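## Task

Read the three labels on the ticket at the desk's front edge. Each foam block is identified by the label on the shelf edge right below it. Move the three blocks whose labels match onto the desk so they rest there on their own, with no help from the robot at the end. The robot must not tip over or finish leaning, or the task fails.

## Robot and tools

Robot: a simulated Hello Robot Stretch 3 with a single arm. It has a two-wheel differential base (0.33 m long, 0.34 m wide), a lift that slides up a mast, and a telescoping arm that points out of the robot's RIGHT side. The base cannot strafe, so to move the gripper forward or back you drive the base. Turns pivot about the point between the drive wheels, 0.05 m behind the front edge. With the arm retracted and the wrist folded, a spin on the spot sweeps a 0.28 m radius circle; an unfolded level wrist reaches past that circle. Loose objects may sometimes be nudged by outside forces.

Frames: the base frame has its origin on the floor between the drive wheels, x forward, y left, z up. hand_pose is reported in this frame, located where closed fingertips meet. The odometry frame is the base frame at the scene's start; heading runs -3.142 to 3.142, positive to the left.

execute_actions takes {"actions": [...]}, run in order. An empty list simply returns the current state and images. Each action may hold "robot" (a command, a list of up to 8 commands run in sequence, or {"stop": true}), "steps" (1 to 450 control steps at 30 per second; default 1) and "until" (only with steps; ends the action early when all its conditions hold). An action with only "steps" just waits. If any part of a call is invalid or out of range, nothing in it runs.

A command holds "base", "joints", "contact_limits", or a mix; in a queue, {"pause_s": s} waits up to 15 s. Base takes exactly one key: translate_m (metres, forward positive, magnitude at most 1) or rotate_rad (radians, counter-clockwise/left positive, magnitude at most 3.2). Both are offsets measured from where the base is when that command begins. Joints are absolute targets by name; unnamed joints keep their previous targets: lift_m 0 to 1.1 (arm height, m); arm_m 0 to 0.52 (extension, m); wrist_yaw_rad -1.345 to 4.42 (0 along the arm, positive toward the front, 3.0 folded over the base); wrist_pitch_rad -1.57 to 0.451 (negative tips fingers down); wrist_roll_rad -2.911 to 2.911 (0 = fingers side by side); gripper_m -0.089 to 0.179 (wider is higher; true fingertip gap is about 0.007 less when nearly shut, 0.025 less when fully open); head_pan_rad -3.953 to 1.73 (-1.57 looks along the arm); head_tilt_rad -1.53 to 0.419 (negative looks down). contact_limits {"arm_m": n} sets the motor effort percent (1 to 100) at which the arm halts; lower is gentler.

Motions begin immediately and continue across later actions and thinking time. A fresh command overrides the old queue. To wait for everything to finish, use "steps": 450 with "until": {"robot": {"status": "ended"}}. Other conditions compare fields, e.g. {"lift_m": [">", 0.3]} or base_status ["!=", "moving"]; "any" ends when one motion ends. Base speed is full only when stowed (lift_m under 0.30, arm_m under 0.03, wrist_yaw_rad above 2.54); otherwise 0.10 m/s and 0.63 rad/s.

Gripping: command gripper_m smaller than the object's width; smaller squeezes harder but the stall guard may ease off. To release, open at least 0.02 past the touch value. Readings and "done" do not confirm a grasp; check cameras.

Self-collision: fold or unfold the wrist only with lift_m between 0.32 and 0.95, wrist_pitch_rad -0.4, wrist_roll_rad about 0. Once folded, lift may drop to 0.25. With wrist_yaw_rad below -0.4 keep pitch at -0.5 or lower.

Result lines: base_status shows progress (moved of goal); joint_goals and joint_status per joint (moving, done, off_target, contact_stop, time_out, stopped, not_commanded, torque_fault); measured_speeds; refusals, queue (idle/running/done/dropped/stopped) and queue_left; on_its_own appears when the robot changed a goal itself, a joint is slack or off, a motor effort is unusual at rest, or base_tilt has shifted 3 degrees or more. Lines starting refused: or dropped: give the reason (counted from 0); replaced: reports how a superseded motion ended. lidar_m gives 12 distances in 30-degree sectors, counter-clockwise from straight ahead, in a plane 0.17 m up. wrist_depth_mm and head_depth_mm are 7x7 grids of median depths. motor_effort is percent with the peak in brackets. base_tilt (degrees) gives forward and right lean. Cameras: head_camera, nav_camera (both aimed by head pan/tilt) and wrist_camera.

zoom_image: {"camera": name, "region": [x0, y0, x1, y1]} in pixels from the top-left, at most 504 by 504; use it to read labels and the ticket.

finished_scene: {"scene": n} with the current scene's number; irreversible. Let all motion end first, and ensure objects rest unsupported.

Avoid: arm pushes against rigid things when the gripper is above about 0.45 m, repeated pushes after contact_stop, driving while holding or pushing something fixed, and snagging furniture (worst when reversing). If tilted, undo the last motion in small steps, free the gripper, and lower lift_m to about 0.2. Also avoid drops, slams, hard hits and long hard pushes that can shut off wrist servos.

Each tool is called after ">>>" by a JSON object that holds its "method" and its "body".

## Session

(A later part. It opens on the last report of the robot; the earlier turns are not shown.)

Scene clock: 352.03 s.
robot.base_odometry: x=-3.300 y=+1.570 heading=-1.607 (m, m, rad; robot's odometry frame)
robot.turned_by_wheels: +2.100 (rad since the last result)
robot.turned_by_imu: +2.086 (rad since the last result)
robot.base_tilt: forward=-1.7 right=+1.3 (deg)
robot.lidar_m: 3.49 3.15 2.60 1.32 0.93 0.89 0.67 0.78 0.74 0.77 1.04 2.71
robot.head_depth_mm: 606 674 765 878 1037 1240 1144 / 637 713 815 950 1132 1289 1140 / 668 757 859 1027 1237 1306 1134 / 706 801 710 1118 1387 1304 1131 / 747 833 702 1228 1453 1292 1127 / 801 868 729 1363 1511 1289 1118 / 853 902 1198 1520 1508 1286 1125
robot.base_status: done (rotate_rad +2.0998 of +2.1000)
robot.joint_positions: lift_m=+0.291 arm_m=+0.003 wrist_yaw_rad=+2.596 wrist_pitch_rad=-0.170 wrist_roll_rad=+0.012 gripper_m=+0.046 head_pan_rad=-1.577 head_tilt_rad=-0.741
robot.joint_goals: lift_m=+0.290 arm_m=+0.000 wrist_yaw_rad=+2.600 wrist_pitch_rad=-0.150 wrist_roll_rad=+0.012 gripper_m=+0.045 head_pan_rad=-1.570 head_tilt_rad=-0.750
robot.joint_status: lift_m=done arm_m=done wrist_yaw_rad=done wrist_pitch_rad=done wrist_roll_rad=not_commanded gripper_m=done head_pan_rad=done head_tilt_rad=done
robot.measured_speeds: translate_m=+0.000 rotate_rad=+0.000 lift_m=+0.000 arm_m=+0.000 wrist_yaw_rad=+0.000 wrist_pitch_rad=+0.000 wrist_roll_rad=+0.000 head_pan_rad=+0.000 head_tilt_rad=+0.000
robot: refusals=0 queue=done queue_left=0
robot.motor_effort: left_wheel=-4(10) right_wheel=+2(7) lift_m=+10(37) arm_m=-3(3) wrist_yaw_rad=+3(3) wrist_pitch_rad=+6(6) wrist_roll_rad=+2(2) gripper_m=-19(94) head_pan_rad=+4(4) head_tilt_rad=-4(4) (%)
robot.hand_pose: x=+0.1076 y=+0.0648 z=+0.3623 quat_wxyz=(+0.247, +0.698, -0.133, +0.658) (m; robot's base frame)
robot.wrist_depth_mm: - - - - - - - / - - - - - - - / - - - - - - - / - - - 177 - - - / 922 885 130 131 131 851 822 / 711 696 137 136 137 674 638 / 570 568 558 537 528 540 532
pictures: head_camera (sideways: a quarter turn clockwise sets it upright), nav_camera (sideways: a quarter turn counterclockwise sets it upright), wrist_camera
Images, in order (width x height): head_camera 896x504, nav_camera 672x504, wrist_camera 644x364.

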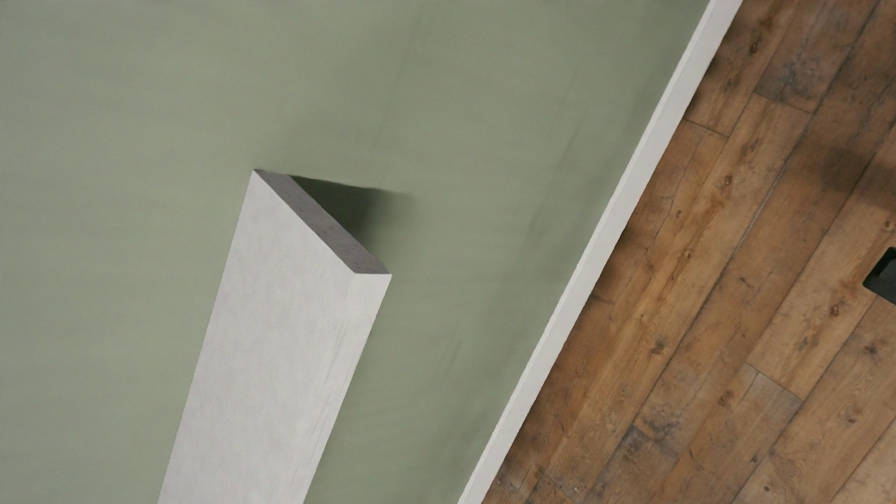

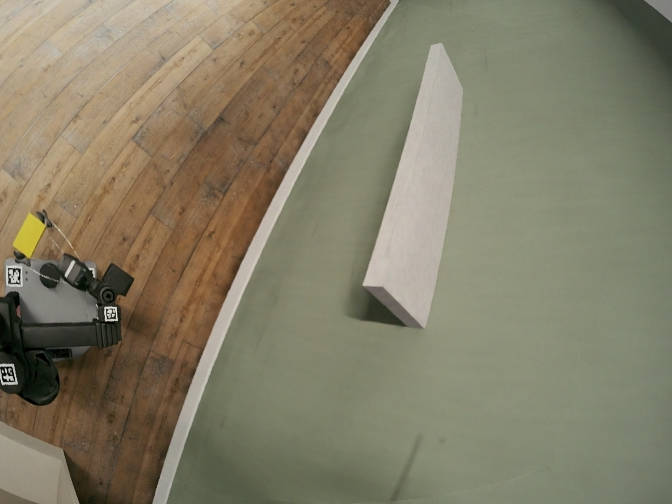

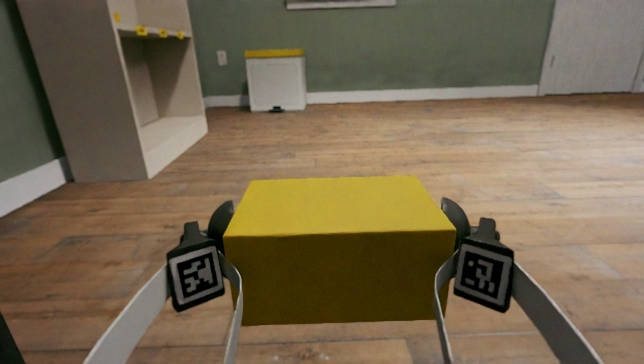

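>>> {"method": "execute_actions", "body": {"actions": [{"robot":[{"base":{"translate_m":1}},{"base":{"translate_m":1}},{"base":{"translate_m":0.7}},{"joints":{"wrist_yaw_rad":0,"lift_m":0.94,"head_tilt_rad":-0.5},"base":{"rotate_rad":1.07}},{"joints":{"arm_m":0.45}},{"joints":{"lift_m":0.913}}],"steps":450,"until":{"robot":{"status":"ended"}}},{"steps":450,"until":{"robot":{"status":"ended"}}}]}}

Scene clock: 381.03 s.
robot.base_odometry: x=-3.398 y=-1.129 heading=-0.537 (m, m, rad; robot's odometry frame)
robot.turned_by_wheels: +1.070 (rad since the last result)
robot.turned_by_imu: +1.069 (rad since the last result)
robot.base_tilt: forward=-1.6 right=+1.3 (deg)
robot.lidar_m: 1.70 1.78 2.45 2.95 2.89 2.12 2.04 2.11 1.54 0.88 0.94 1.44
robot.head_depth_mm: 1210 1347 1437 824 - - 1239 / 1205 1348 1153 - 1808 1514 1262 / 1226 1343 1345 1689 1729 1467 1249 / 1231 1352 1222 1712 1817 1505 1258 / 1224 1345 1023 1250 1226 1452 1249 / 1231 1352 1001 1235 1190 1442 1237 / 1228 1349 993 1686 1726 1467 1237
robot.base_status: done (rotate_rad +1.0698 of +1.0700)
robot.joint_positions: lift_m=+0.914 arm_m=+0.450 wrist_yaw_rad=+0.002 wrist_pitch_rad=-0.170 wrist_roll_rad=+0.012 gripper_m=+0.046 head_pan_rad=-1.577 head_tilt_rad=-0.507
robot.joint_goals: lift_m=+0.913 arm_m=+0.450 wrist_yaw_rad=+0.000 wrist_pitch_rad=-0.150 wrist_roll_rad=+0.012 gripper_m=+0.045 head_pan_rad=-1.570 head_tilt_rad=-0.500
robot.joint_status: lift_m=done arm_m=done wrist_yaw_rad=done wrist_pitch_rad=done wrist_roll_rad=not_commanded gripper_m=done head_pan_rad=done head_tilt_rad=done
robot.measured_speeds: translate_m=+0.000 rotate_rad=+0.000 lift_m=+0.000 arm_m=+0.000 wrist_yaw_rad=+0.000 wrist_pitch_rad=+0.000 wrist_roll_rad=+0.000 head_pan_rad=+0.000 head_tilt_rad=+0.000
robot: refusals=0 queue=done queue_left=0
robot.motor_effort: left_wheel=-4(10) right_wheel=+2(7) lift_m=+11(38) arm_m=+3(4) wrist_yaw_rad=-2(2) wrist_pitch_rad=+6(6) wrist_roll_rad=+2(2) gripper_m=-20(19) head_pan_rad=+4(4) head_tilt_rad=+4(22) (%)
robot.hand_pose: x=-0.0209 y=-0.8431 z=+0.9852 quat_wxyz=(+0.701, +0.061, -0.708, -0.060) (m; robot's base frame)
robot.wrist_depth_mm: 717 730 727 708 722 706 702 / 776 784 747 756 757 742 733 / 574 554 534 513 497 480 768 / 333 327 320 176 296 302 294 / 236 232 131 131 130 226 217 / 183 181 138 136 137 180 171 / 149 148 146 142 143 142 141
pictures: head_camera (sideways: a quarter turn clockwise sets it upright), nav_camera (sideways: a quarter turn counterclockwise sets it upright), wrist_camera
Images, in order (width x height): head_camera 896x504, nav_camera 672x504, wrist_camera 644x364.

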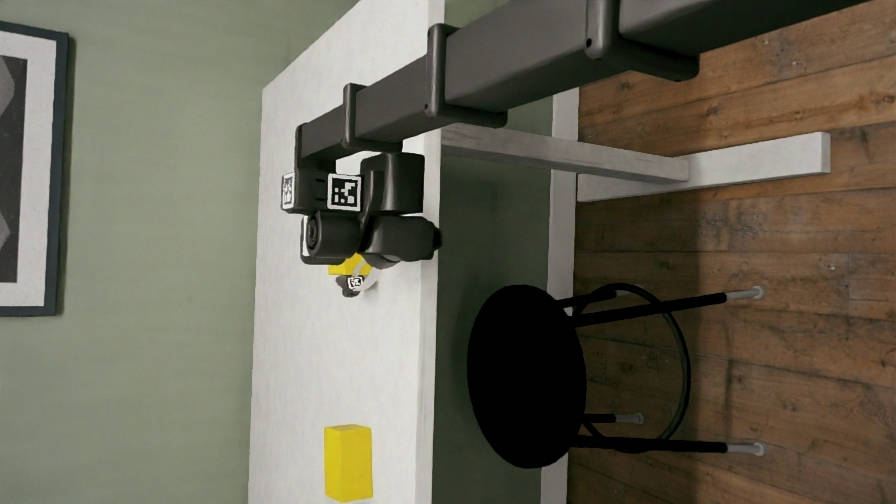

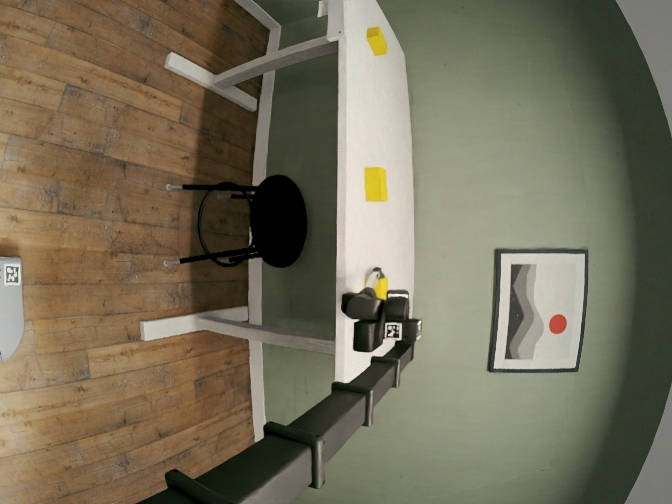

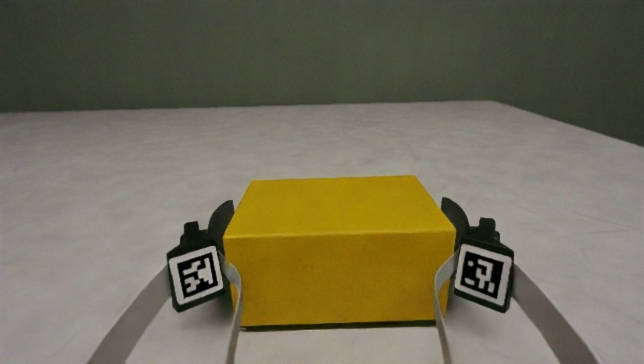

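>>> {"method": "execute_actions", "body": {"actions": [{"robot":[{"joints":{"gripper_m":0.15}},{"joints":{"arm_m":0.34}}],"steps":450,"until":{"robot":{"status":"ended"}}}]}}

>>> {"method": "finished_scene", "body": {"scene": 2}}

Scene clock: 387.67 s.
robot.base_odometry: x=-3.398 y=-1.129 heading=-0.537 (m, m, rad; robot's odometry frame)
robot.turned_by_wheels: +0.000 (rad since the last result)
robot.turned_by_imu: +0.001 (rad since the last result)
robot.base_tilt: forward=-1.7 right=+1.1 (deg)
robot.lidar_m: 1.70 1.79 2.44 2.95 2.91 2.12 2.04 2.11 1.54 0.88 0.94 1.44
robot.head_depth_mm: 1210 1343 1431 822 - - 1243 / 1204 1345 1153 - 1815 1512 1253 / 1230 1345 1143 1741 1722 1481 1254 / 1224 1348 1114 1712 1829 1502 1244 / 1231 1346 1024 1266 1214 1447 1244 / 1231 1351 1007 1240 1195 1444 1245 / 1221 1349 1000 1680 1723 1482 1229
robot.base_status: done (rotate_rad +1.0698 of +1.0700)
robot.joint_positions: lift_m=+0.914 arm_m=+0.340 wrist_yaw_rad=+0.002 wrist_pitch_rad=-0.170 wrist_roll_rad=+0.012 gripper_m=+0.150 head_pan_rad=-1.577 head_tilt_rad=-0.507
robot.joint_goals: lift_m=+0.913 arm_m=+0.340 wrist_yaw_rad=+0.000 wrist_pitch_rad=-0.150 wrist_roll_rad=+0.012 gripper_m=+0.150 head_pan_rad=-1.570 head_tilt_rad=-0.500
robot.joint_status: lift_m=done arm_m=done wrist_yaw_rad=done wrist_pitch_rad=done wrist_roll_rad=not_commanded gripper_m=done head_pan_rad=done head_tilt_rad=done
robot.measured_speeds: translate_m=+0.000 rotate_rad=+0.000 lift_m=+0.000 arm_m=+0.000 wrist_yaw_rad=+0.000 wrist_pitch_rad=+0.000 wrist_roll_rad=+0.000 head_pan_rad=+0.000 head_tilt_rad=+0.000
robot: refusals=0 queue=done queue_left=0
robot.motor_effort: left_wheel=-4(4) right_wheel=+2(2) lift_m=+12(11) arm_m=-4(1) wrist_yaw_rad=-1(0) wrist_pitch_rad=+6(6) wrist_roll_rad=+2(2) gripper_m=+2(84) head_pan_rad=+4(4) head_tilt_rad=+3(4) (%)
robot.hand_pose: x=-0.0209 y=-0.7339 z=+0.9852 quat_wxyz=(+0.701, +0.061, -0.708, -0.060) (m; robot's base frame)
robot.wrist_depth_mm: 835 828 821 812 820 829 797 / 871 862 846 858 837 839 828 / 579 544 536 522 498 488 862 / 291 327 324 236 285 300 296 / 238 247 229 226 224 234 218 / 184 - 178 177 176 170 178 / - 151 150 150 149 148 147
pictures: head_camera (sideways: a quarter turn clockwise sets it upright), nav_camera (sideways: a quarter turn counterclockwise sets it upright), wrist_camera
Images, in order (width x height): head_camera 896x504, nav_camera 672x504, wrist_camera 644x364.

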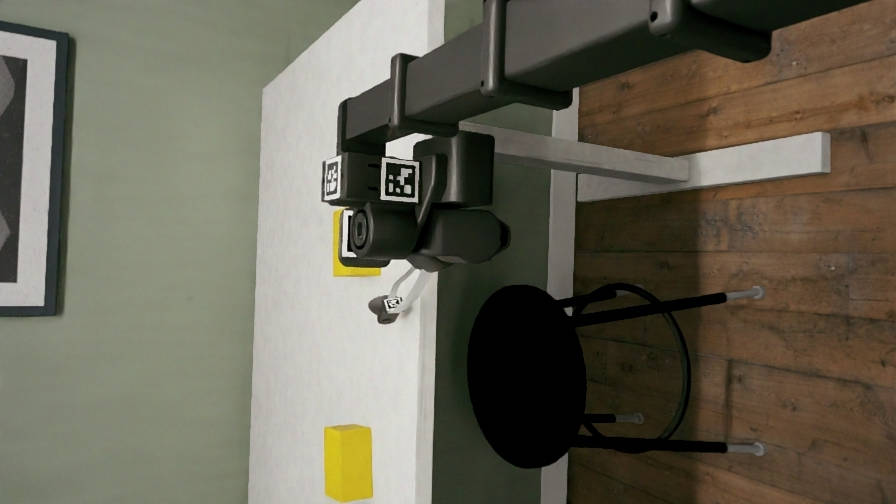

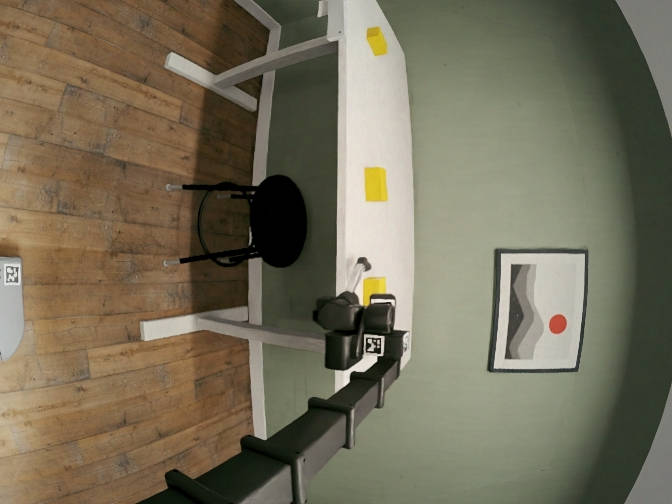

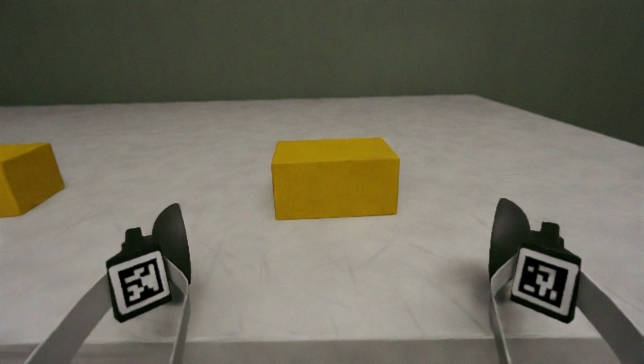

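The scene is finished: the task was done.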